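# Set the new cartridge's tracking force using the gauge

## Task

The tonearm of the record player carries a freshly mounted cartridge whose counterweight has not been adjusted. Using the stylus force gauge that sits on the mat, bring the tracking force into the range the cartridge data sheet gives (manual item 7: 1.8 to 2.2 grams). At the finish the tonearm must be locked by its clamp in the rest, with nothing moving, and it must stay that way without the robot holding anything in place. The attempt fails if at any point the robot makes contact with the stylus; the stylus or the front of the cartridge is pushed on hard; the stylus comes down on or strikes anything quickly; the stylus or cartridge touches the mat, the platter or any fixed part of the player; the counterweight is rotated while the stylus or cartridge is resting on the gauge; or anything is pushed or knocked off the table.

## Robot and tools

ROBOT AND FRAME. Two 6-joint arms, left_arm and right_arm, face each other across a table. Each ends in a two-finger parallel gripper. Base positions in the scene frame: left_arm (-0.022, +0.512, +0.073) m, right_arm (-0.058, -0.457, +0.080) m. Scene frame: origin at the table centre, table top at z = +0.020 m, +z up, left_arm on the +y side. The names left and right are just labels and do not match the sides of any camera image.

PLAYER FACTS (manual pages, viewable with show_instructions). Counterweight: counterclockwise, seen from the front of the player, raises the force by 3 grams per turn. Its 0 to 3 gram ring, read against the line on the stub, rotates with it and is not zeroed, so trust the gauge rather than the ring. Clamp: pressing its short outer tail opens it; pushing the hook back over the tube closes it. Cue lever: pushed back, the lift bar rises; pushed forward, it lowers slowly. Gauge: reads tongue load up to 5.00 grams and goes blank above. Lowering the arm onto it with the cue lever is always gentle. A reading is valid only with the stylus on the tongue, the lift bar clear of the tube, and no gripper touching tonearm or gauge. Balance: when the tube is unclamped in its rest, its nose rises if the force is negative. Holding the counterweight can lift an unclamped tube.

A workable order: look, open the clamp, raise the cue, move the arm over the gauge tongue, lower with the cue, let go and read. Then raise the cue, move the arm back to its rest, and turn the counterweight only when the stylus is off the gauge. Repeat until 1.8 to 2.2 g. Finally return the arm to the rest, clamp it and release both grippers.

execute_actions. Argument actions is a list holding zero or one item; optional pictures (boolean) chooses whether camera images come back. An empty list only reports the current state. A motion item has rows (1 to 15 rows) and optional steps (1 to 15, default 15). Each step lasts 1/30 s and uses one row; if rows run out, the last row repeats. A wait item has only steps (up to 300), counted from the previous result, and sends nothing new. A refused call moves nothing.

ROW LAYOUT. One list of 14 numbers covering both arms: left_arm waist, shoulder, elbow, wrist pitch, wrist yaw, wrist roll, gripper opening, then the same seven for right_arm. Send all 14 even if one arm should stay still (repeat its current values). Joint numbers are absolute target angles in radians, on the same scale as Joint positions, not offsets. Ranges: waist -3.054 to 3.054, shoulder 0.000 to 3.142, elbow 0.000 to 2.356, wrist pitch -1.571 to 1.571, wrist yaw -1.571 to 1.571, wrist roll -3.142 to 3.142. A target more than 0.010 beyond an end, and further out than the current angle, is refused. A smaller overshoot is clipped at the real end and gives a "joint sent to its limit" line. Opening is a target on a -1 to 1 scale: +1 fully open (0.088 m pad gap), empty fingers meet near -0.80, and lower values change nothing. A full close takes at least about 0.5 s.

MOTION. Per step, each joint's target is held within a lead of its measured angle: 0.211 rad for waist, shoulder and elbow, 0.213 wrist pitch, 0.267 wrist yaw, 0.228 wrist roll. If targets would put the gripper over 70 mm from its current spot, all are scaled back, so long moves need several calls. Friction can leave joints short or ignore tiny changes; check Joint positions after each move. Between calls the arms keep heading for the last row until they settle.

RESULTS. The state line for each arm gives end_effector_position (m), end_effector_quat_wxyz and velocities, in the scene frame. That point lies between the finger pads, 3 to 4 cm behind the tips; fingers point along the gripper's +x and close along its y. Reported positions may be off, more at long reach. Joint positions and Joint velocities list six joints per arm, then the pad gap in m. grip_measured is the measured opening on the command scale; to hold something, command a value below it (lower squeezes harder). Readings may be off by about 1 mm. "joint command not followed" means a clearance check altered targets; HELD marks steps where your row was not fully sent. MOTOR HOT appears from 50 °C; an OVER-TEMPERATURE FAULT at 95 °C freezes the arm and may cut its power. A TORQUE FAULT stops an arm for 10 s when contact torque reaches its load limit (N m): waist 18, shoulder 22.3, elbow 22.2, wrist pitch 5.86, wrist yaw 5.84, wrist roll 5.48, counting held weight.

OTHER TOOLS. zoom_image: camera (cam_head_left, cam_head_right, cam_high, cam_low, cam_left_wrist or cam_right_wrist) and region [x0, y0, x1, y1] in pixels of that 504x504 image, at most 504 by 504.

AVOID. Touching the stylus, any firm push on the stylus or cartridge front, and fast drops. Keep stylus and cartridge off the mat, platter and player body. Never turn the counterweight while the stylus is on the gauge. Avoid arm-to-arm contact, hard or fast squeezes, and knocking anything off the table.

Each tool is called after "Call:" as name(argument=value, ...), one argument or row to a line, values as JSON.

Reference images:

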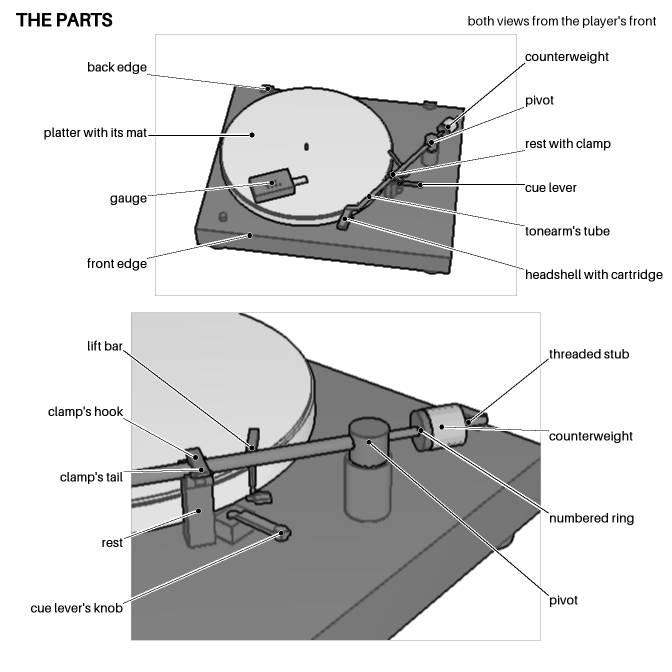

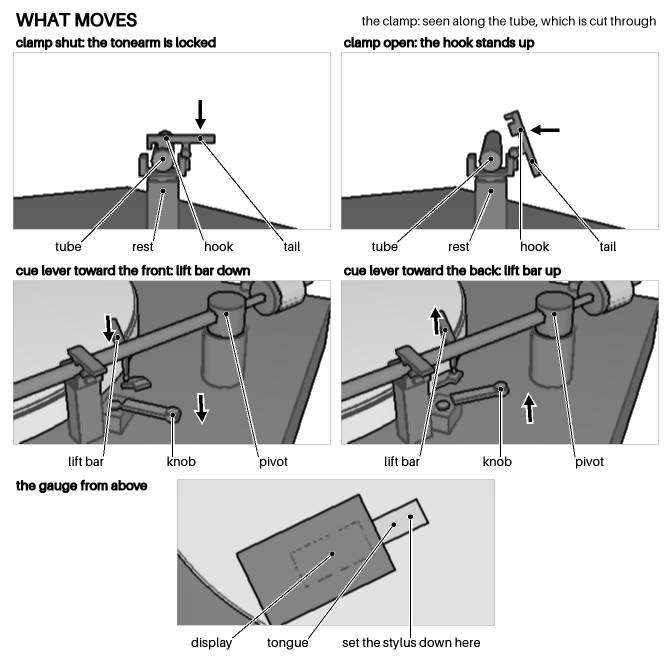

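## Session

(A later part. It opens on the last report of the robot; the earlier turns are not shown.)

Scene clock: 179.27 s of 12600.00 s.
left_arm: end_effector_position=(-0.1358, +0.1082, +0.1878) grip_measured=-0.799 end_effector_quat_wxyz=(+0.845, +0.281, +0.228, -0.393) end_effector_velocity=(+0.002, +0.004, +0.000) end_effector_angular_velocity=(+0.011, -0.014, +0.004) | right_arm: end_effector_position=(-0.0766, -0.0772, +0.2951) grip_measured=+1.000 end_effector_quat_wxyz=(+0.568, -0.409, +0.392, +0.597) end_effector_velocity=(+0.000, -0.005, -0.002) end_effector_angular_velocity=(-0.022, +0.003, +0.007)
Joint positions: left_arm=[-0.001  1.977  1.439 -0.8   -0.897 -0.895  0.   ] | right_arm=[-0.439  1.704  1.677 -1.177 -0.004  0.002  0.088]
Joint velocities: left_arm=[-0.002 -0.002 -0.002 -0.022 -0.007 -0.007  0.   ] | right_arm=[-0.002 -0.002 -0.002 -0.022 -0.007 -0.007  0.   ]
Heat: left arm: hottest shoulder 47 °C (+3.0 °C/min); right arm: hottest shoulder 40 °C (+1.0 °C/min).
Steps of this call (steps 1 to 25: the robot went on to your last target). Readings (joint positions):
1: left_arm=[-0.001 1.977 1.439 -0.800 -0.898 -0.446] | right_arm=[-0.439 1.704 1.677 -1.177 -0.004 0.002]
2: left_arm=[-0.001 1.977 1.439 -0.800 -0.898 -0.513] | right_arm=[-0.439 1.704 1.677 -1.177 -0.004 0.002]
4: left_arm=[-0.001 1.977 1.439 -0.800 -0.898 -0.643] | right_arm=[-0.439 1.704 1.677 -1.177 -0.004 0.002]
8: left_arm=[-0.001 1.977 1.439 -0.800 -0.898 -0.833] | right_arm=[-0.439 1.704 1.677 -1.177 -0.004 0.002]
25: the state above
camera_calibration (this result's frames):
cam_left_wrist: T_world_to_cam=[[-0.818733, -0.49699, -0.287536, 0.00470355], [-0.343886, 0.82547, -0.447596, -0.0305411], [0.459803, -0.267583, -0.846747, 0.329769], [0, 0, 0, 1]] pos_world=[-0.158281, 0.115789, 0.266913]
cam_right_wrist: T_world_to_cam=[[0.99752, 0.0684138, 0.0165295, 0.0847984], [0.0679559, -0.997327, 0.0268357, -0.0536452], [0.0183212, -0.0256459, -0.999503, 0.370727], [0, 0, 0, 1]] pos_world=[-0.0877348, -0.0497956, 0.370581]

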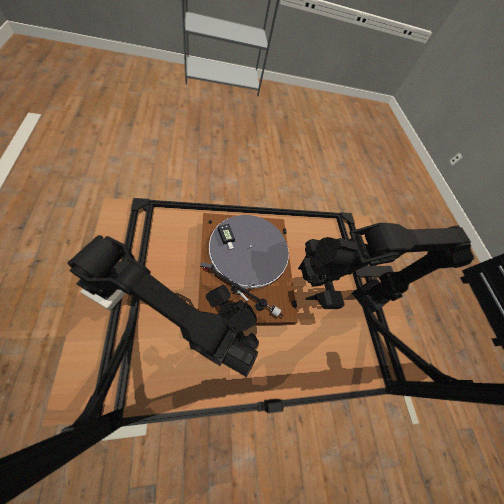

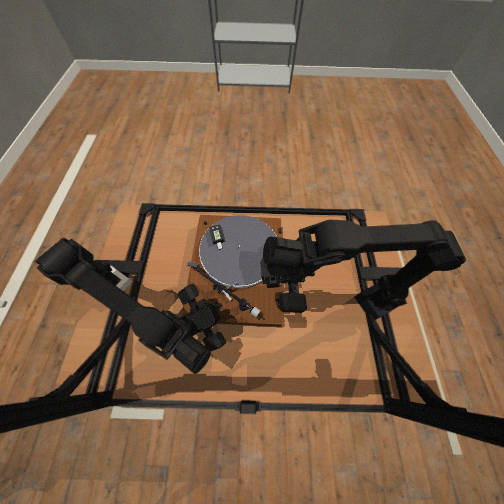

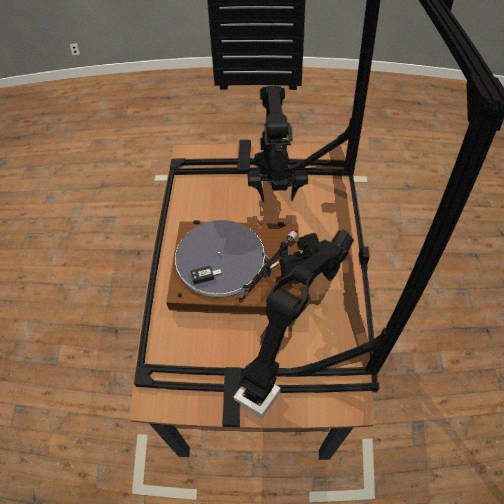

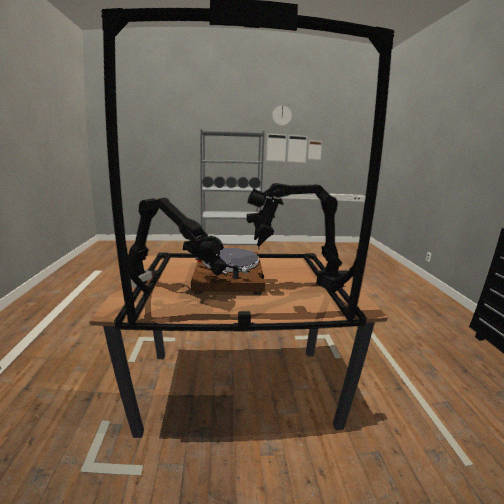

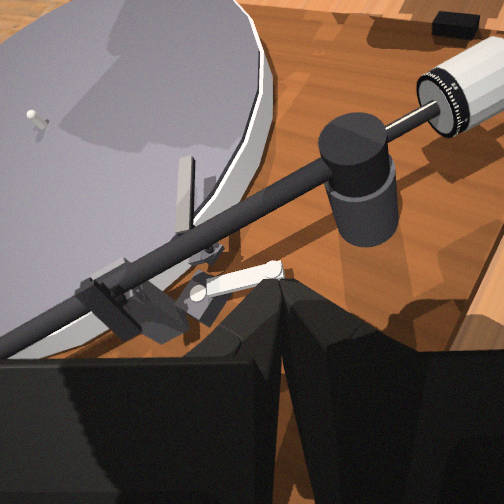

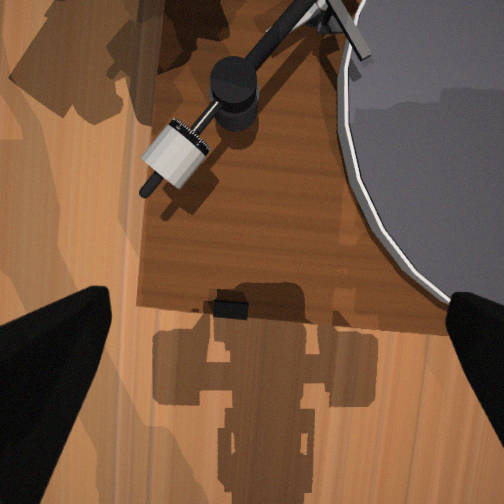

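Call:
execute_actions(
  actions=[
    {"rows": [[0.0,1.9,1.6,-1.0,-0.9,-1.2,-0.31,-0.439,1.7,1.678,-1.178,0,0,1],[0.0,1.85,1.7,-1.1,-0.9,-1.5,-0.31,-0.439,1.7,1.678,-1.178,0,0,1],[0.0,1.85,1.75,-1.2,-0.9,-1.8,-0.31,-0.439,1.7,1.678,-1.178,0,0,1],[0.0,1.85,1.75,-1.2,-0.9,-2.1,-0.31,-0.439,1.7,1.678,-1.178,0,0,1],[0.0,1.85,1.75,-1.2,-0.9,-2.52,-0.31,-0.439,1.7,1.678,-1.178,0,0,1],[0.05,1.85,1.75,-1.2,-0.8,-2.52,-0.31,-0.439,1.7,1.678,-1.178,0,0,1],[0.1,1.85,1.75,-1.2,-0.7,-2.52,-0.31,-0.439,1.7,1.678,-1.178,0,0,1],[0.15,1.85,1.75,-1.2,-0.6,-2.52,-0.31,-0.439,1.7,1.678,-1.178,0,0,1],[0.2,1.85,1.75,-1.25,-0.5,-2.52,-0.31,-0.439,1.7,1.678,-1.178,0,0,1],[0.25,1.85,1.75,-1.3,-0.4,-2.52,-0.31,-0.439,1.7,1.678,-1.178,0,0,1],[0.3,1.85,1.75,-1.35,-0.3,-2.52,-0.31,-0.439,1.7,1.678,-1.178,0,0,1],[0.35,1.85,1.75,-1.4,-0.2,-2.52,-0.31,-0.439,1.7,1.678,-1.178,0,0,1],[0.4,1.85,1.75,-1.45,-0.1,-2.52,-0.31,-0.439,1.7,1.678,-1.178,0,0,1],[0.45,1.85,1.75,-1.47,0,-2.52,-0.31,-0.439,1.7,1.678,-1.178,0,0,1]], "steps": 15},
  ],
  pictures=false,
)

Call:
execute_actions(
  actions=[
    {"rows": [[0.567,1.85,1.75,-1.47,0,-2.52,-0.31,-0.439,1.7,1.678,-1.178,0,0,1]], "steps": 15},
  ],
  pictures=false,
)

Call:
execute_actions(
  actions=[
    {"rows": [[0.567,1.944,1.705,-1.337,0,-2.52,-0.31,-0.439,1.7,1.678,-1.178,0,0,1]], "steps": 15},
  ],
  pictures=false,
)

Call:
execute_actions(
  actions=[
    {"steps": 10},
  ],
)

Scene clock: 199.23 s of 12600.00 s.
left_arm: end_effector_position=(-0.0525, +0.1567, +0.2508) grip_measured=-0.313 end_effector_quat_wxyz=(-0.774, +0.060, -0.631, +0.012) end_effector_velocity=(+0.174, +0.155, -0.111) end_effector_angular_velocity=(+0.773, +2.181, +3.086) | right_arm: end_effector_position=(-0.0765, -0.0772, +0.2951) grip_measured=+1.000 end_effector_quat_wxyz=(+0.568, -0.409, +0.392, +0.597) end_effector_velocity=(-0.002, -0.002, -0.000) end_effector_angular_velocity=(-0.008, +0.023, -0.001)
Joint positions: left_arm=[ 0.38   1.85   1.748 -1.41  -0.219 -1.809  0.024] | right_arm=[-0.439  1.704  1.677 -1.177 -0.003  0.002  0.088]
Joint velocities: left_arm=[ 1.306  0.095  0.002 -0.711  2.176 -1.956  0.001] | right_arm=[-0.002 -0.002 -0.002 -0.007 -0.022  0.007  0.   ]
Heat: left arm: hottest shoulder 49 °C (+3.0 °C/min); right arm: hottest shoulder 40 °C (+1.0 °C/min).
Steps of this call (steps 1 to 15: the robot went on to your last target; steps 16 to 90: nothing new was sent; then 16.47 s passed at rest; steps 91 to 105: all 15 steps of this action). Readings (joint positions):
91: left_arm=[-0.001 1.972 1.463 -0.849 -0.894 -0.949] | right_arm=[-0.439 1.704 1.677 -1.177 -0.004 0.002]
92: left_arm=[-0.001 1.968 1.493 -0.903 -0.893 -0.999] | right_arm=[-0.439 1.704 1.677 -1.177 -0.004 0.002]
94: left_arm=[-0.001 1.945 1.566 -0.988 -0.893 -1.094] | right_arm=[-0.439 1.704 1.677 -1.177 -0.004 0.002]
98: left_arm=[0.040 1.866 1.709 -1.140 -0.761 -1.346] | right_arm=[-0.439 1.704 1.677 -1.177 -0.003 0.002]
105: the state above

Scene clock: 199.73 s of 12600.00 s.
left_arm: end_effector_position=(-0.0182, +0.1692, +0.2461) grip_measured=-0.310 end_effector_quat_wxyz=(-0.631, +0.321, -0.629, -0.321) end_effector_velocity=(-0.006, +0.005, +0.000) end_effector_angular_velocity=(+0.021, +0.022, +0.147) | right_arm: end_effector_position=(-0.0765, -0.0772, +0.2951) grip_measured=+1.000 end_effector_quat_wxyz=(+0.568, -0.409, +0.392, +0.597) end_effector_velocity=(-0.000, -0.002, -0.000) end_effector_angular_velocity=(-0.007, -0.001, +0.021)
Joint positions: left_arm=[ 0.567  1.853  1.748 -1.468 -0.003 -2.502  0.024] | right_arm=[-0.439  1.704  1.677 -1.177 -0.003  0.002  0.088]
Joint velocities: left_arm=[-0.007 -0.002 -0.002 -0.022  0.022 -0.154  0.   ] | right_arm=[-0.002 -0.002 -0.002 -0.007 -0.007 -0.022  0.   ]
Heat: left arm: hottest shoulder 49 °C (+3.0 °C/min); right arm: hottest shoulder 40 °C (+1.0 °C/min).
Steps of this call (steps 1 to 15: all 15 steps of this action). Readings (joint positions):
1: left_arm=[0.425 1.852 1.748 -1.427 -0.149 -1.875] | right_arm=[-0.439 1.704 1.677 -1.177 -0.003 0.002]
2: left_arm=[0.470 1.853 1.748 -1.437 -0.104 -1.940] | right_arm=[-0.439 1.704 1.677 -1.177 -0.003 0.002]
4: left_arm=[0.538 1.853 1.748 -1.454 -0.057 -2.072] | right_arm=[-0.439 1.704 1.677 -1.177 -0.003 0.002]
8: left_arm=[0.569 1.853 1.748 -1.465 -0.015 -2.336] | right_arm=[-0.439 1.704 1.677 -1.177 -0.003 0.002]
15: the state above

Scene clock: 200.23 s of 12600.00 s.
left_arm: end_effector_position=(-0.0181, +0.1444, +0.2046) grip_measured=-0.310 end_effector_quat_wxyz=(-0.630, +0.323, -0.626, -0.327) end_effector_velocity=(+0.000, +0.002, +0.000) end_effector_angular_velocity=(+0.007, -0.007, -0.010) | right_arm: end_effector_position=(-0.0765, -0.0772, +0.2951) grip_measured=+1.000 end_effector_quat_wxyz=(+0.568, -0.409, +0.392, +0.597) end_effector_velocity=(-0.002, -0.002, -0.000) end_effector_angular_velocity=(-0.008, +0.018, +0.012)
Joint positions: left_arm=[ 0.567  1.947  1.709 -1.339 -0.002 -2.515  0.024] | right_arm=[-0.439  1.704  1.677 -1.177 -0.003  0.002  0.088]
Joint velocities: left_arm=[-0.002 -0.002 -0.002 -0.007 -0.007  0.007 -0.   ] | right_arm=[-0.002 -0.002 -0.002 -0.007 -0.022 -0.007  0.   ]
Heat: left arm: hottest shoulder 49 °C (+3.0 °C/min); right arm: hottest shoulder 40 °C (+1.0 °C/min).
Steps of this call (steps 1 to 15: all 15 steps of this action). Readings (joint positions):
1: left_arm=[0.567 1.861 1.743 -1.452 -0.003 -2.506] | right_arm=[-0.439 1.704 1.677 -1.177 -0.003 0.002]
2: left_arm=[0.567 1.869 1.740 -1.411 -0.003 -2.509] | right_arm=[-0.439 1.704 1.677 -1.177 -0.003 0.002]
4: left_arm=[0.567 1.900 1.734 -1.366 -0.002 -2.512] | right_arm=[-0.439 1.704 1.677 -1.177 -0.003 0.002]
8: left_arm=[0.567 1.945 1.710 -1.347 -0.002 -2.515] | right_arm=[-0.439 1.704 1.677 -1.177 -0.003 0.002]
15: the state above

Scene clock: 200.57 s of 12600.00 s.
left_arm: end_effector_position=(-0.0181, +0.1443, +0.2046) grip_measured=-0.310 end_effector_quat_wxyz=(-0.629, +0.323, -0.626, -0.327) end_effector_velocity=(-0.002, +0.003, -0.001) end_effector_angular_velocity=(+0.012, +0.007, +0.005) | right_arm: end_effector_position=(-0.0765, -0.0772, +0.2951) grip_measured=+1.000 end_effector_quat_wxyz=(+0.568, -0.409, +0.392, +0.597) end_effector_velocity=(-0.000, -0.002, -0.004) end_effector_angular_velocity=(-0.017, +0.003, +0.007)
Joint positions: left_arm=[ 0.567  1.947  1.709 -1.339 -0.002 -2.515  0.024] | right_arm=[-0.439  1.704  1.677 -1.177 -0.003  0.002  0.088]
Joint velocities: left_arm=[-0.002 -0.002 -0.007 -0.007  0.007 -0.007 -0.   ] | right_arm=[-0.002  0.002 -0.007 -0.007 -0.007 -0.007  0.   ]
Heat: left arm: hottest shoulder 49 °C (+3.0 °C/min); right arm: hottest shoulder 40 °C (+1.0 °C/min).
Steps of this call (steps 1 to 10: the robot went on to your last target). Readings (joint positions):
1: left_arm=[0.567 1.947 1.709 -1.339 -0.002 -2.515] | right_arm=[-0.439 1.704 1.677 -1.177 -0.003 0.002]
2: left_arm=[0.567 1.947 1.709 -1.339 -0.002 -2.515] | right_arm=[-0.439 1.704 1.677 -1.177 -0.003 0.002]
4: left_arm=[0.567 1.947 1.709 -1.339 -0.002 -2.515] | right_arm=[-0.439 1.704 1.677 -1.177 -0.003 0.002]
8: left_arm=[0.567 1.947 1.709 -1.339 -0.002 -2.515] | right_arm=[-0.439 1.704 1.677 -1.177 -0.003 0.002]
10: the state above
camera_calibration (this result's frames):
cam_left_wrist: T_world_to_cam=[[0.803161, -0.594562, 0.0377943, 0.100741], [-0.56461, -0.739386, 0.366774, 0.0427797], [-0.190125, -0.315918, -0.929542, 0.311619], [0, 0, 0, 1]] pos_world=[0.00248931, 0.189973, 0.270165]
cam_right_wrist: T_world_to_cam=[[0.997497, 0.0686323, 0.0170221, 0.0846108], [0.0681616, -0.997313, 0.0268448, -0.0536321], [0.0188188, -0.0256173, -0.999495, 0.370764], [0, 0, 0, 1]] pos_world=[-0.0877207, -0.0497971, 0.370576]

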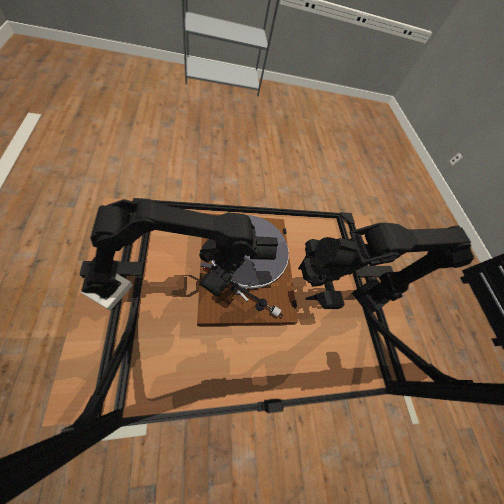

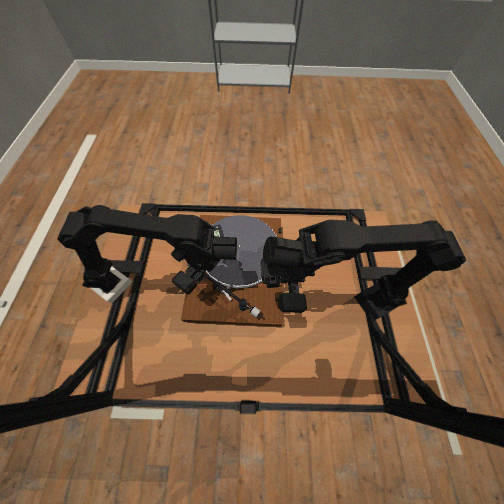

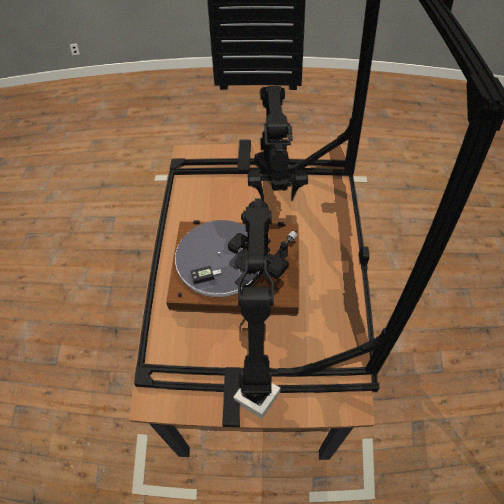

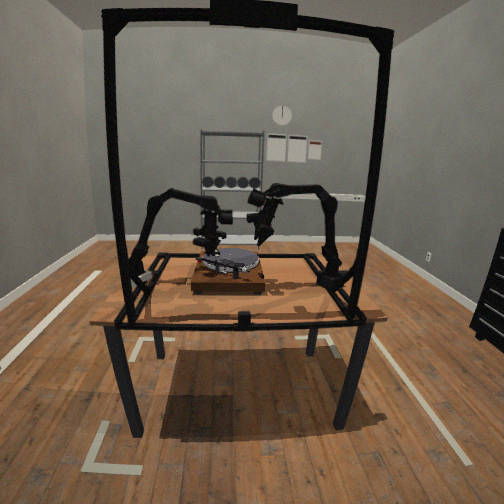

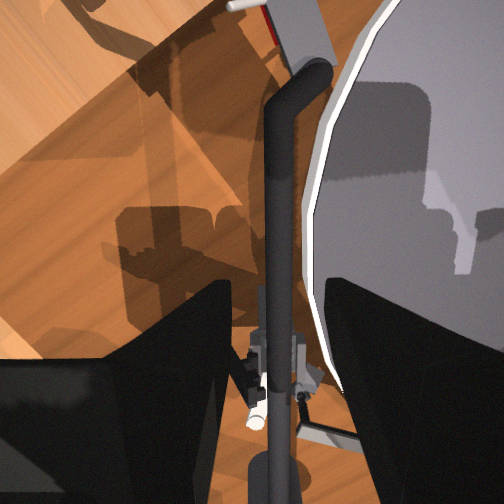

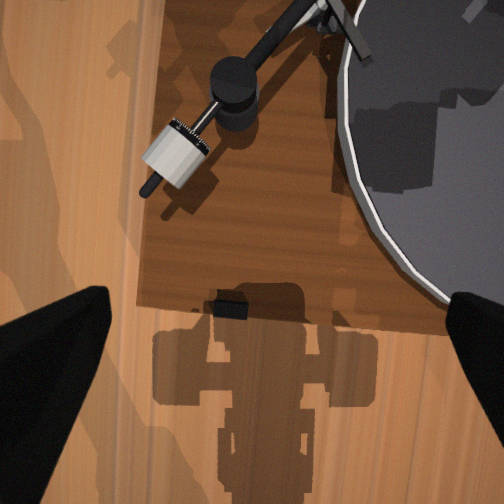

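Call:
execute_actions(
  actions=[
    {"rows": [[0.567,1.946,1.68,-1.31,0,-2.52,-0.31,-0.439,1.7,1.678,-1.178,0,0,1],[0.567,1.947,1.65,-1.28,0,-2.52,-0.31,-0.439,1.7,1.678,-1.178,0,0,1],[0.567,1.948,1.62,-1.25,0,-2.52,-0.31,-0.439,1.7,1.678,-1.178,0,0,1],[0.567,1.95,1.592,-1.22,0,-2.52,-0.31,-0.439,1.7,1.678,-1.178,0,0,1]], "steps": 15},
  ],
  pictures=false,
)

Call:
execute_actions(
  actions=[
    {"steps": 10},
  ],
)

Call:
zoom_image(
  camera="cam_low",
  region=[190, 240, 260, 290],
)

Scene clock: 204.37 s of 12600.00 s.
left_arm: end_effector_position=(-0.0181, +0.1437, +0.1758) grip_measured=-0.310 end_effector_quat_wxyz=(-0.629, +0.325, -0.627, -0.326) end_effector_velocity=(+0.000, +0.003, -0.003) end_effector_angular_velocity=(+0.007, -0.007, +0.005) | right_arm: end_effector_position=(-0.0765, -0.0773, +0.2952) grip_measured=+1.000 end_effector_quat_wxyz=(+0.568, -0.409, +0.392, +0.597) end_effector_velocity=(+0.002, -0.001, +0.001) end_effector_angular_velocity=(-0.003, +0.001, -0.026)
Joint positions: left_arm=[ 0.567  1.952  1.601 -1.223 -0.002 -2.516  0.024] | right_arm=[-0.439  1.704  1.677 -1.177 -0.003  0.002  0.088]
Joint velocities: left_arm=[-0.002 -0.002 -0.017  0.007 -0.007 -0.007 -0.   ] | right_arm=[-0.002 -0.002  0.002 -0.007  0.007  0.022  0.   ]
Heat: left arm: hottest shoulder 49 °C (+3.1 °C/min); right arm: hottest shoulder 40 °C (+0.0 °C/min).
Steps of this call (steps 1 to 15: the robot went on to your last target; steps 16 to 90: nothing new was sent; then 0.30 s passed at rest; steps 91 to 105: all 15 steps of this action). Readings (joint positions):
91: left_arm=[0.567 1.947 1.705 -1.332 -0.002 -2.515] | right_arm=[-0.439 1.704 1.677 -1.177 -0.003 0.002]
92: left_arm=[0.567 1.947 1.696 -1.316 -0.002 -2.515] | right_arm=[-0.439 1.704 1.677 -1.177 -0.003 0.002]
94: left_arm=[0.567 1.946 1.661 -1.274 -0.002 -2.515] | right_arm=[-0.439 1.704 1.677 -1.177 -0.003 0.002]
98: left_arm=[0.567 1.951 1.608 -1.236 -0.002 -2.515] | right_arm=[-0.439 1.704 1.677 -1.177 -0.003 0.002]
105: the state above

Scene clock: 204.70 s of 12600.00 s.
left_arm: end_effector_position=(-0.0181, +0.1436, +0.1757) grip_measured=-0.310 end_effector_quat_wxyz=(-0.629, +0.325, -0.627, -0.326) end_effector_velocity=(+0.000, +0.001, +0.003) end_effector_angular_velocity=(-0.002, -0.007, +0.005) | right_arm: end_effector_position=(-0.0765, -0.0773, +0.2952) grip_measured=+1.000 end_effector_quat_wxyz=(+0.568, -0.409, +0.392, +0.597) end_effector_velocity=(-0.000, +0.001, +0.001) end_effector_angular_velocity=(+0.007, -0.001, +0.021)
Joint positions: left_arm=[ 0.567  1.952  1.601 -1.222 -0.002 -2.516  0.024] | right_arm=[-0.439  1.704  1.677 -1.177 -0.003  0.002  0.088]
Joint velocities: left_arm=[-0.002 -0.007  0.002 -0.007 -0.007 -0.007 -0.001] | right_arm=[-0.002 -0.002 -0.002  0.007 -0.007 -0.022  0.   ]
Heat: left arm: hottest shoulder 49 °C (+3.0 °C/min); right arm: hottest shoulder 40 °C (+0.0 °C/min).
Steps of this call (steps 1 to 10: the robot went on to your last target). Readings (joint positions):
1: left_arm=[0.567 1.951 1.601 -1.223 -0.002 -2.516] | right_arm=[-0.439 1.704 1.677 -1.177 -0.003 0.002]
2: left_arm=[0.567 1.951 1.601 -1.223 -0.002 -2.516] | right_arm=[-0.439 1.704 1.677 -1.177 -0.003 0.002]
4: left_arm=[0.567 1.952 1.601 -1.222 -0.002 -2.516] | right_arm=[-0.439 1.704 1.677 -1.177 -0.003 0.002]
8: left_arm=[0.567 1.951 1.601 -1.222 -0.002 -2.516] | right_arm=[-0.439 1.704 1.677 -1.177 -0.003 0.002]
10: the state above
camera_calibration (this result's frames):
cam_left_wrist: T_world_to_cam=[[0.803386, -0.594076, 0.0405568, 0.100871], [-0.564347, -0.737915, 0.370126, 0.0520573], [-0.189956, -0.320242, -0.928096, 0.28499], [0, 0, 0, 1]] pos_world=[0.00247586, 0.189604, 0.241139]
cam_right_wrist: T_world_to_cam=[[0.997497, 0.0686323, 0.0170221, 0.0846115], [0.0681616, -0.997313, 0.0268448, -0.0537551], [0.0188188, -0.0256173, -0.999495, 0.370868], [0, 0, 0, 1]] pos_world=[-0.087715, -0.0499171, 0.370683]

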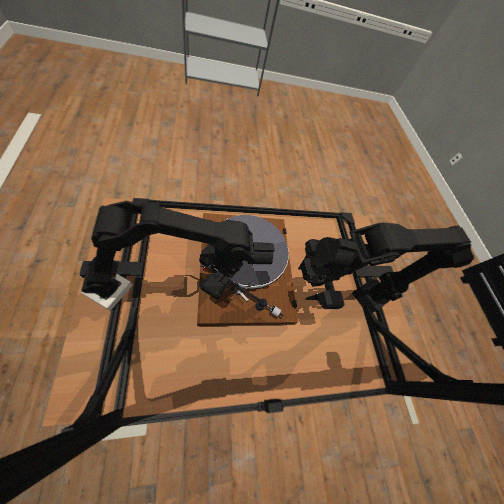

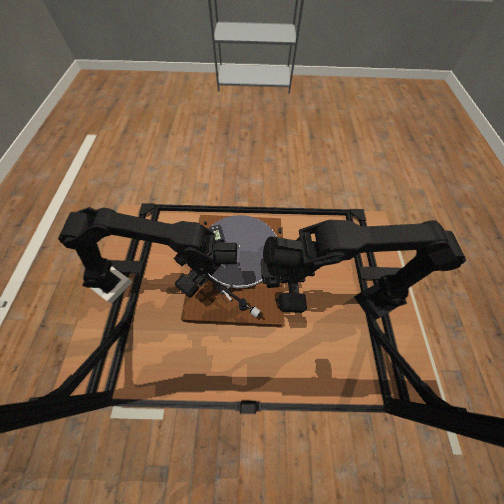

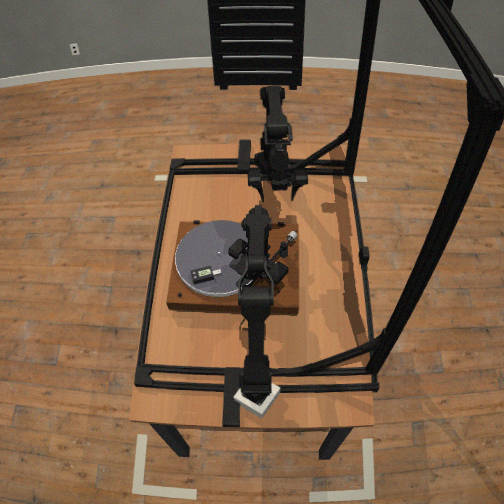

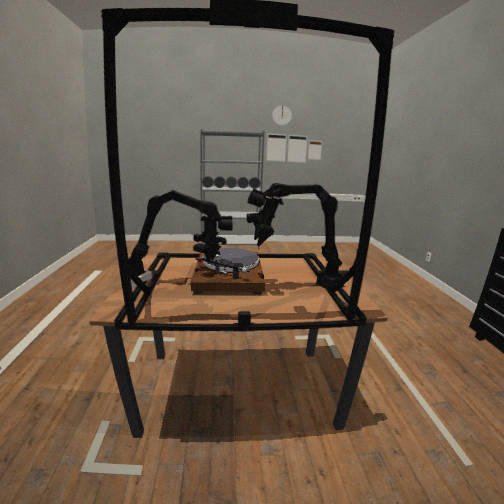

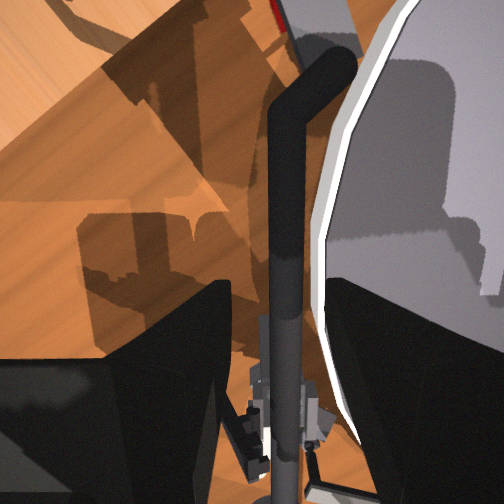

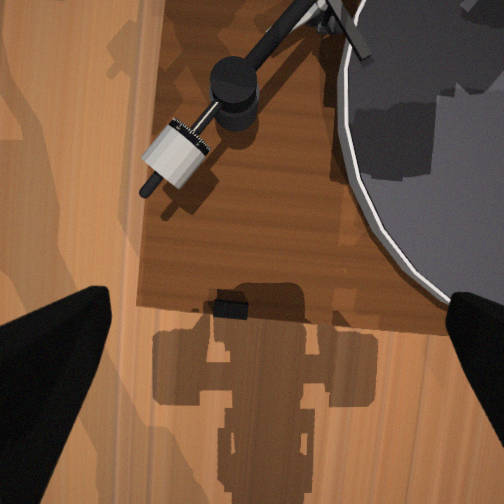

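Region (190, 240, 260, 290) of cam_low's 504x504 image, scaled by 7.200, with more detail than that image has; it fills the top 360 rows of this view, and the rest is white.

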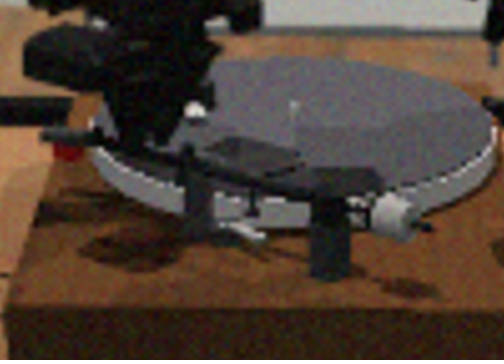

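Call:
execute_actions(
  actions=[
    {"rows": [[0.567,1.951,1.58,-1.205,0,-2.52,-0.31,-0.439,1.7,1.678,-1.178,0,0,1],[0.567,1.951,1.576,-1.203,0,-2.52,-0.31,-0.439,1.7,1.678,-1.178,0,0,1],[0.567,1.951,1.576,-1.203,0,-2.52,-0.31,-0.439,1.7,1.678,-1.178,0,0,1],[0.567,1.951,1.576,-1.203,0,-2.52,-0.31,-0.439,1.7,1.678,-1.178,0,0,1],[0.572,1.962,1.604,-1.206,0,-2.5,-0.31,-0.439,1.7,1.678,-1.178,0,0,1],[0.577,1.969,1.613,-1.209,0,-2.478,-0.31,-0.439,1.7,1.678,-1.178,0,0,1],[0.582,1.975,1.623,-1.212,0,-2.456,-0.31,-0.439,1.7,1.678,-1.178,0,0,1],[0.587,1.982,1.632,-1.215,0,-2.434,-0.31,-0.439,1.7,1.678,-1.178,0,0,1],[0.592,1.988,1.642,-1.218,0,-2.412,-0.31,-0.439,1.7,1.678,-1.178,0,0,1],[0.597,1.995,1.651,-1.221,0,-2.39,-0.31,-0.439,1.7,1.678,-1.178,0,0,1],[0.602,2.001,1.66,-1.224,0,-2.368,-0.31,-0.439,1.7,1.678,-1.178,0,0,1],[0.607,2.008,1.67,-1.227,0,-2.346,-0.31,-0.439,1.7,1.678,-1.178,0,0,1],[0.612,2.015,1.68,-1.23,0,-2.322,-0.31,-0.439,1.7,1.678,-1.178,0,0,1],[0.616,2.022,1.689,-1.232,0,-2.299,-0.31,-0.439,1.7,1.678,-1.178,0,0,1]], "steps": 15},
  ],
  pictures=false,
)

Call:
execute_actions(
  actions=[
    {"steps": 15},
  ],
)

Scene clock: 218.23 s of 12600.00 s.
left_arm: end_effector_position=(-0.0093, +0.1333, +0.1736) grip_measured=-0.307 end_effector_quat_wxyz=(-0.646, +0.275, -0.654, -0.283) end_effector_velocity=(-0.004, -0.007, -0.003) end_effector_angular_velocity=(+0.092, +0.029, -0.464) | right_arm: end_effector_position=(-0.0765, -0.0773, +0.2952) grip_measured=+1.000 end_effector_quat_wxyz=(+0.568, -0.409, +0.392, +0.597) end_effector_velocity=(+0.002, -0.004, -0.000) end_effector_angular_velocity=(-0.017, -0.010, +0.002)
Joint positions: left_arm=[ 0.597  1.999  1.659 -1.239  0.015 -2.341  0.024] | right_arm=[-0.439  1.704  1.677 -1.177 -0.003  0.002  0.088]
Joint velocities: left_arm=[-0.002  0.115  0.154 -0.139  0.022  0.462  0.001] | right_arm=[-0.002 -0.002  0.002 -0.022  0.007 -0.007  0.   ]
Heat: left arm: hottest shoulder 49 °C (+3.0 °C/min); right arm: hottest shoulder 41 °C (+1.0 °C/min).
Steps of this call (steps 1 to 15: the robot went on to your last target; steps 16 to 90: nothing new was sent; then 10.03 s passed at rest; steps 91 to 105: all 15 steps of this action). Readings (joint positions):
91: left_arm=[0.567 1.951 1.598 -1.218 -0.002 -2.516] | right_arm=[-0.439 1.704 1.677 -1.177 -0.003 0.002]
92: left_arm=[0.567 1.951 1.595 -1.213 -0.002 -2.516] | right_arm=[-0.439 1.704 1.677 -1.177 -0.003 0.002]
94: left_arm=[0.567 1.952 1.590 -1.209 -0.002 -2.516] | right_arm=[-0.439 1.704 1.677 -1.177 -0.003 0.002]
98: left_arm=[0.572 1.960 1.601 -1.209 -0.001 -2.478] | right_arm=[-0.439 1.704 1.677 -1.177 -0.003 0.002]
105: the state above

Scene clock: 218.73 s of 12600.00 s.
left_arm: end_effector_position=(-0.0094, +0.1327, +0.1736) grip_measured=-0.305 end_effector_quat_wxyz=(-0.651, +0.261, -0.659, -0.274) end_effector_velocity=(-0.002, +0.002, +0.000) end_effector_angular_velocity=(+0.007, +0.008, -0.010) | right_arm: end_effector_position=(-0.0765, -0.0773, +0.2952) grip_measured=+1.000 end_effector_quat_wxyz=(+0.568, -0.409, +0.392, +0.597) end_effector_velocity=(-0.000, -0.002, -0.000) end_effector_angular_velocity=(-0.008, +0.009, -0.007)
Joint positions: left_arm=[ 0.598  2.007  1.67  -1.248  0.017 -2.304  0.024] | right_arm=[-0.439  1.704  1.677 -1.177 -0.003  0.002  0.088]
Joint velocities: left_arm=[-0.002 -0.002 -0.002 -0.007  0.007  0.007 -0.   ] | right_arm=[-0.002 -0.002 -0.002 -0.007 -0.007  0.007  0.   ]
Heat: left arm: hottest shoulder 49 °C (+3.0 °C/min); right arm: hottest shoulder 41 °C (+1.0 °C/min).
Steps of this call (steps 1 to 15: the robot went on to your last target). Readings (joint positions):
1: left_arm=[0.597 2.002 1.663 -1.242 0.016 -2.330] | right_arm=[-0.439 1.704 1.677 -1.177 -0.003 0.002]
2: left_arm=[0.597 2.003 1.666 -1.244 0.016 -2.322] | right_arm=[-0.439 1.704 1.677 -1.177 -0.003 0.002]
4: left_arm=[0.597 2.005 1.668 -1.246 0.017 -2.313] | right_arm=[-0.439 1.704 1.677 -1.177 -0.003 0.002]
8: left_arm=[0.597 2.006 1.670 -1.247 0.017 -2.306] | right_arm=[-0.439 1.704 1.677 -1.177 -0.003 0.002]
15: the state above
camera_calibration (this result's frames):
cam_left_wrist: T_world_to_cam=[[0.683856, -0.729372, 0.0188904, 0.108044], [-0.680723, -0.628497, 0.376309, 0.0330676], [-0.262597, -0.270201, -0.926302, 0.273505], [0, 0, 0, 1]] pos_world=[0.0204448, 0.173489, 0.238864]
cam_right_wrist: T_world_to_cam=[[0.997497, 0.0686323, 0.0170221, 0.0846115], [0.0681616, -0.997313, 0.0268448, -0.0537551], [0.0188188, -0.0256173, -0.999495, 0.370868], [0, 0, 0, 1]] pos_world=[-0.087715, -0.0499171, 0.370683]

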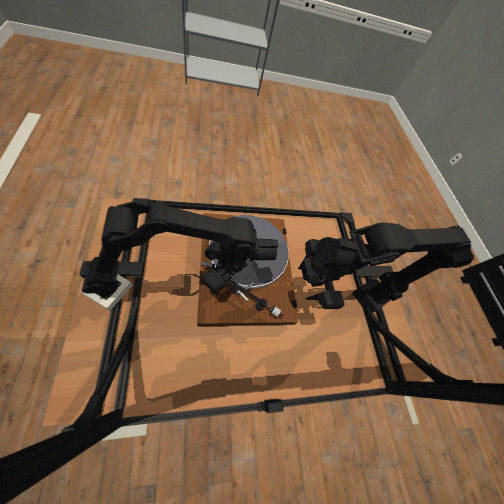

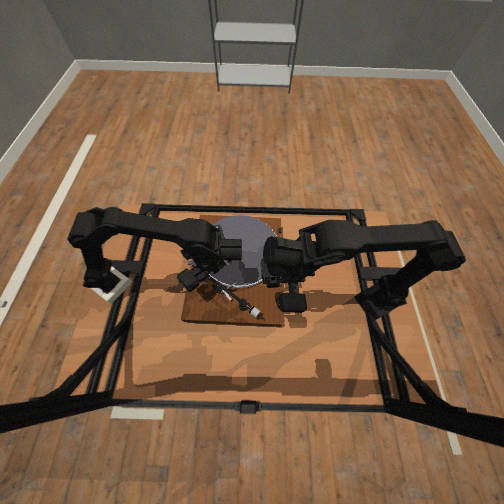

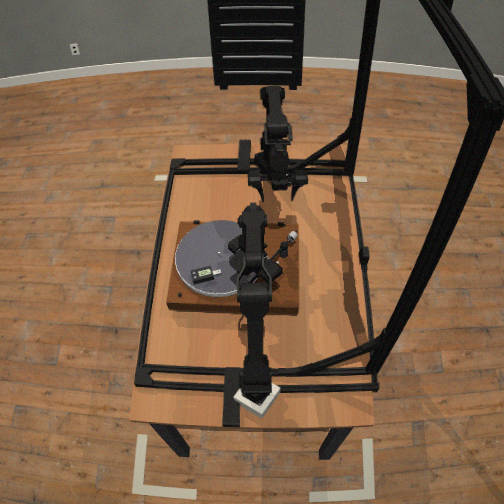

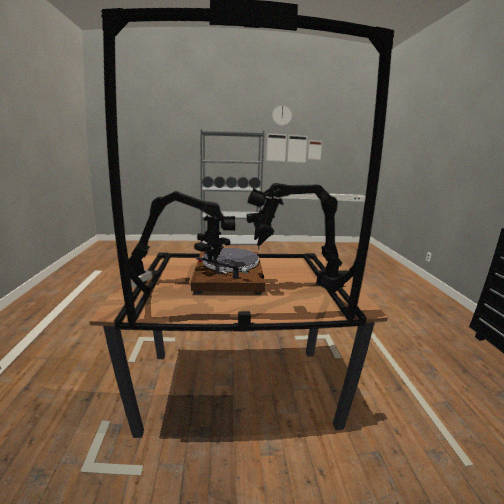

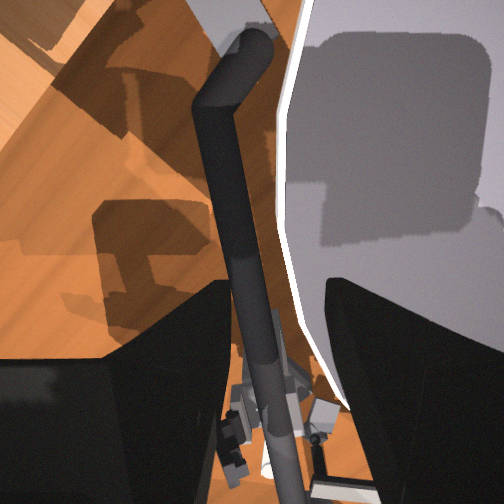

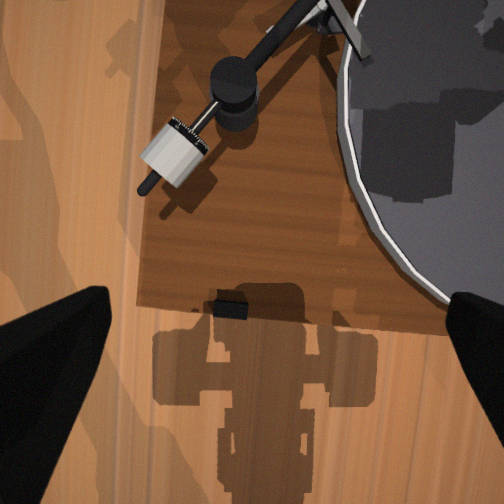

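Call:
execute_actions(
  actions=[
    {"rows": [[0.59,1.99,1.64,-1.23,0,-2.4,-0.31,-0.439,1.7,1.678,-1.178,0,0,1],[0.58,1.97,1.61,-1.215,0,-2.46,-0.31,-0.439,1.7,1.678,-1.178,0,0,1],[0.566,1.948,1.575,-1.2,0,-2.52,-0.31,-0.439,1.7,1.678,-1.178,0,0,1]], "steps": 15},
  ],
  pictures=false,
)

Call:
execute_actions(
  actions=[
    {"rows": [[0.566,1.948,1.575,-1.2,0,-2.52,-0.45,-0.439,1.7,1.678,-1.178,0,0,1],[0.566,1.948,1.575,-1.2,0,-2.52,-0.5,-0.439,1.7,1.678,-1.178,0,0,1],[0.566,1.948,1.575,-1.2,0,-2.52,-0.53,-0.439,1.7,1.678,-1.178,0,0,1],[0.566,1.948,1.575,-1.2,0,-2.52,-0.55,-0.439,1.7,1.678,-1.178,0,0,1]], "steps": 15},
  ],
)

Scene clock: 226.23 s of 12600.00 s.
left_arm: end_effector_position=(-0.0185, +0.1433, +0.1686) grip_measured=-0.310 end_effector_quat_wxyz=(-0.629, +0.322, -0.627, -0.327) end_effector_velocity=(+0.002, +0.002, +0.004) end_effector_angular_velocity=(-0.002, -0.022, +0.019) | right_arm: end_effector_position=(-0.0765, -0.0773, +0.2952) grip_measured=+1.000 end_effector_quat_wxyz=(+0.568, -0.409, +0.392, +0.597) end_effector_velocity=(-0.002, -0.003, +0.001) end_effector_angular_velocity=(-0.003, +0.018, +0.012)
Joint positions: left_arm=[ 0.568  1.961  1.585 -1.202  0.001 -2.514  0.024] | right_arm=[-0.439  1.704  1.677 -1.177 -0.003  0.002  0.088]
Joint velocities: left_arm=[-0.002 -0.012 -0.002 -0.007 -0.022 -0.022  0.   ] | right_arm=[-0.002 -0.007 -0.002 -0.007 -0.022 -0.007  0.   ]
Heat: left arm: hottest shoulder 49 °C (+3.0 °C/min); right arm: hottest shoulder 41 °C (+1.0 °C/min).
Steps of this call (steps 1 to 15: the robot went on to your last target; steps 16 to 90: nothing new was sent; then 4.00 s passed at rest; steps 91 to 105: all 15 steps of this action). Readings (joint positions):
91: left_arm=[0.597 2.007 1.668 -1.247 0.015 -2.323] | right_arm=[-0.439 1.704 1.677 -1.177 -0.003 0.002]
92: left_arm=[0.594 2.000 1.658 -1.239 0.009 -2.360] | right_arm=[-0.439 1.704 1.677 -1.177 -0.003 0.002]
94: left_arm=[0.586 1.979 1.625 -1.214 0.002 -2.439] | right_arm=[-0.439 1.704 1.677 -1.177 -0.003 0.002]
98: left_arm=[0.570 1.965 1.592 -1.206 0.001 -2.498] | right_arm=[-0.439 1.704 1.677 -1.177 -0.003 0.002]
105: the state above

Scene clock: 226.73 s of 12600.00 s.
left_arm: end_effector_position=(-0.0184, +0.1434, +0.1687) grip_measured=-0.548 end_effector_quat_wxyz=(-0.629, +0.323, -0.627, -0.328) end_effector_velocity=(+0.002, +0.007, -0.001) end_effector_angular_velocity=(+0.027, -0.022, +0.005) | right_arm: end_effector_position=(-0.0765, -0.0774, +0.2953) grip_measured=+1.000 end_effector_quat_wxyz=(+0.568, -0.409, +0.392, +0.597) end_effector_velocity=(+0.002, -0.001, +0.001) end_effector_angular_velocity=(-0.002, -0.004, -0.012)
Joint positions: left_arm=[ 0.568  1.96   1.585 -1.202  0.001 -2.516  0.012] | right_arm=[-0.439  1.704  1.677 -1.177 -0.003  0.002  0.088]
Joint velocities: left_arm=[-0.002 -0.002 -0.007 -0.022 -0.022 -0.007 -0.001] | right_arm=[-0.002 -0.002  0.002 -0.007  0.007  0.007  0.   ]
Heat: left arm: hottest shoulder 49 °C (+3.1 °C/min); right arm: hottest shoulder 41 °C (+1.0 °C/min).
Steps of this call (steps 1 to 15: all 15 steps of this action). Readings (joint positions):
1: left_arm=[0.568 1.961 1.585 -1.202 0.001 -2.515] | right_arm=[-0.439 1.704 1.677 -1.177 -0.003 0.002]
2: left_arm=[0.568 1.961 1.585 -1.202 0.001 -2.515] | right_arm=[-0.439 1.704 1.677 -1.177 -0.003 0.002]
4: left_arm=[0.568 1.960 1.585 -1.202 0.001 -2.515] | right_arm=[-0.439 1.704 1.677 -1.177 -0.003 0.002]
8: left_arm=[0.568 1.960 1.585 -1.202 0.001 -2.516] | right_arm=[-0.439 1.704 1.677 -1.177 -0.003 0.002]
15: the state above
camera_calibration (this result's frames):
cam_left_wrist: T_world_to_cam=[[0.803723, -0.593948, 0.0354387, 0.102092], [-0.563051, -0.739955, 0.368021, 0.0550339], [-0.192362, -0.31574, -0.929142, 0.277831], [0, 0, 0, 1]] pos_world=[0.00237749, 0.189083, 0.234273]
cam_right_wrist: T_world_to_cam=[[0.997497, 0.0686258, 0.0170304, 0.0846072], [0.068162, -0.997323, 0.0264635, -0.0536894], [0.0188009, -0.0252365, -0.999505, 0.371035], [0, 0, 0, 1]] pos_world=[-0.0877117, -0.0499883, 0.370831]

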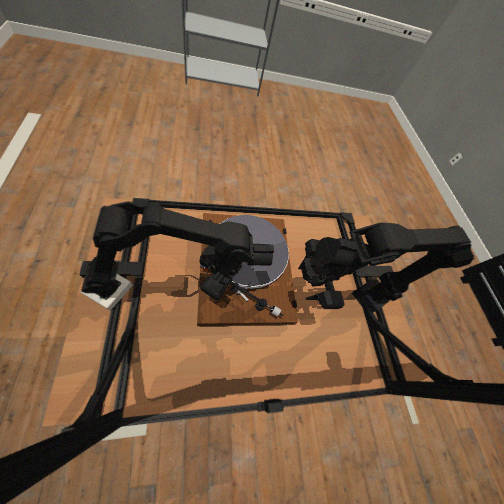

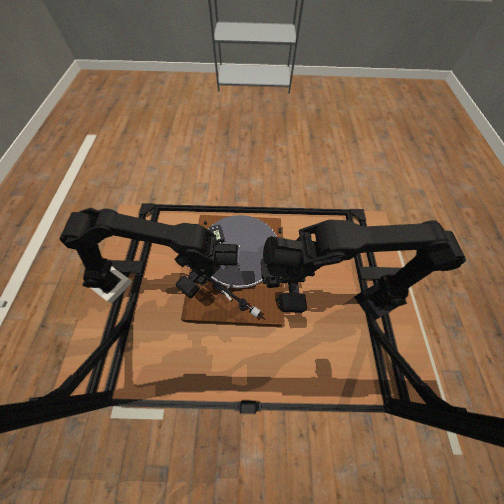

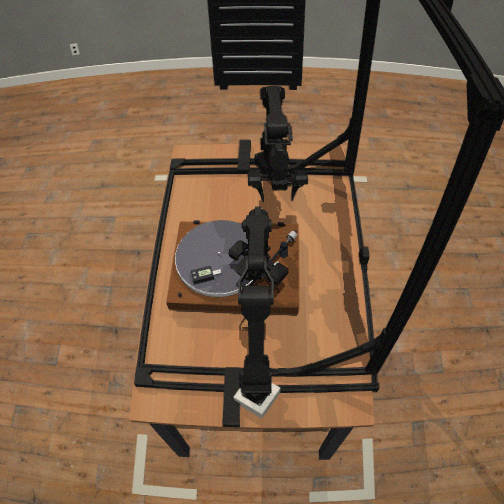

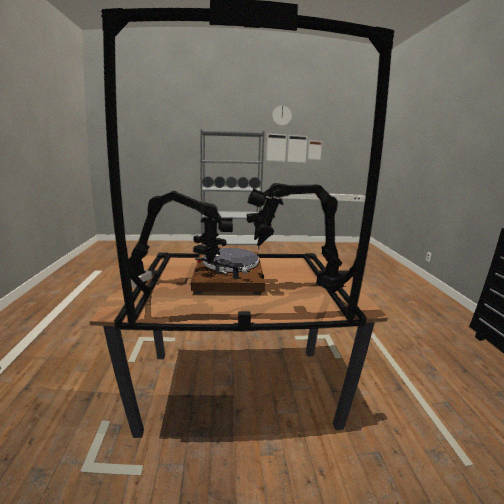

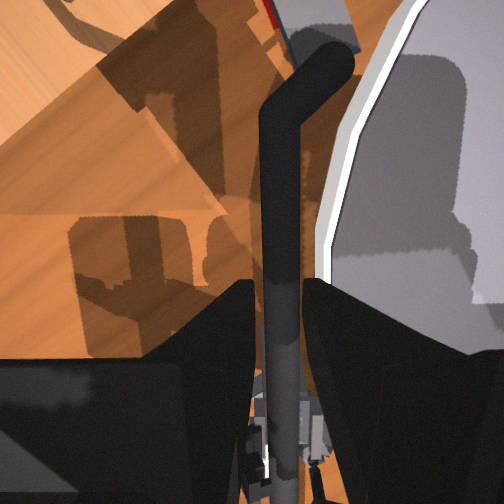

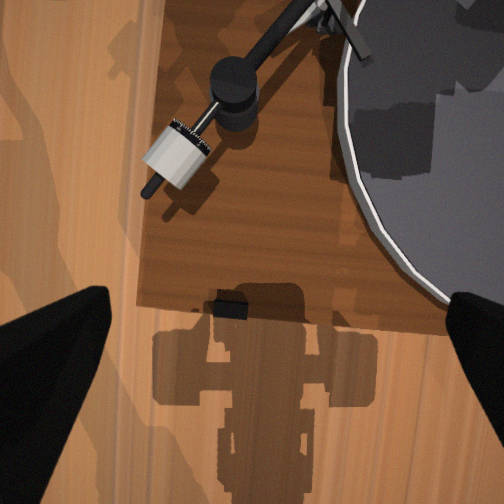

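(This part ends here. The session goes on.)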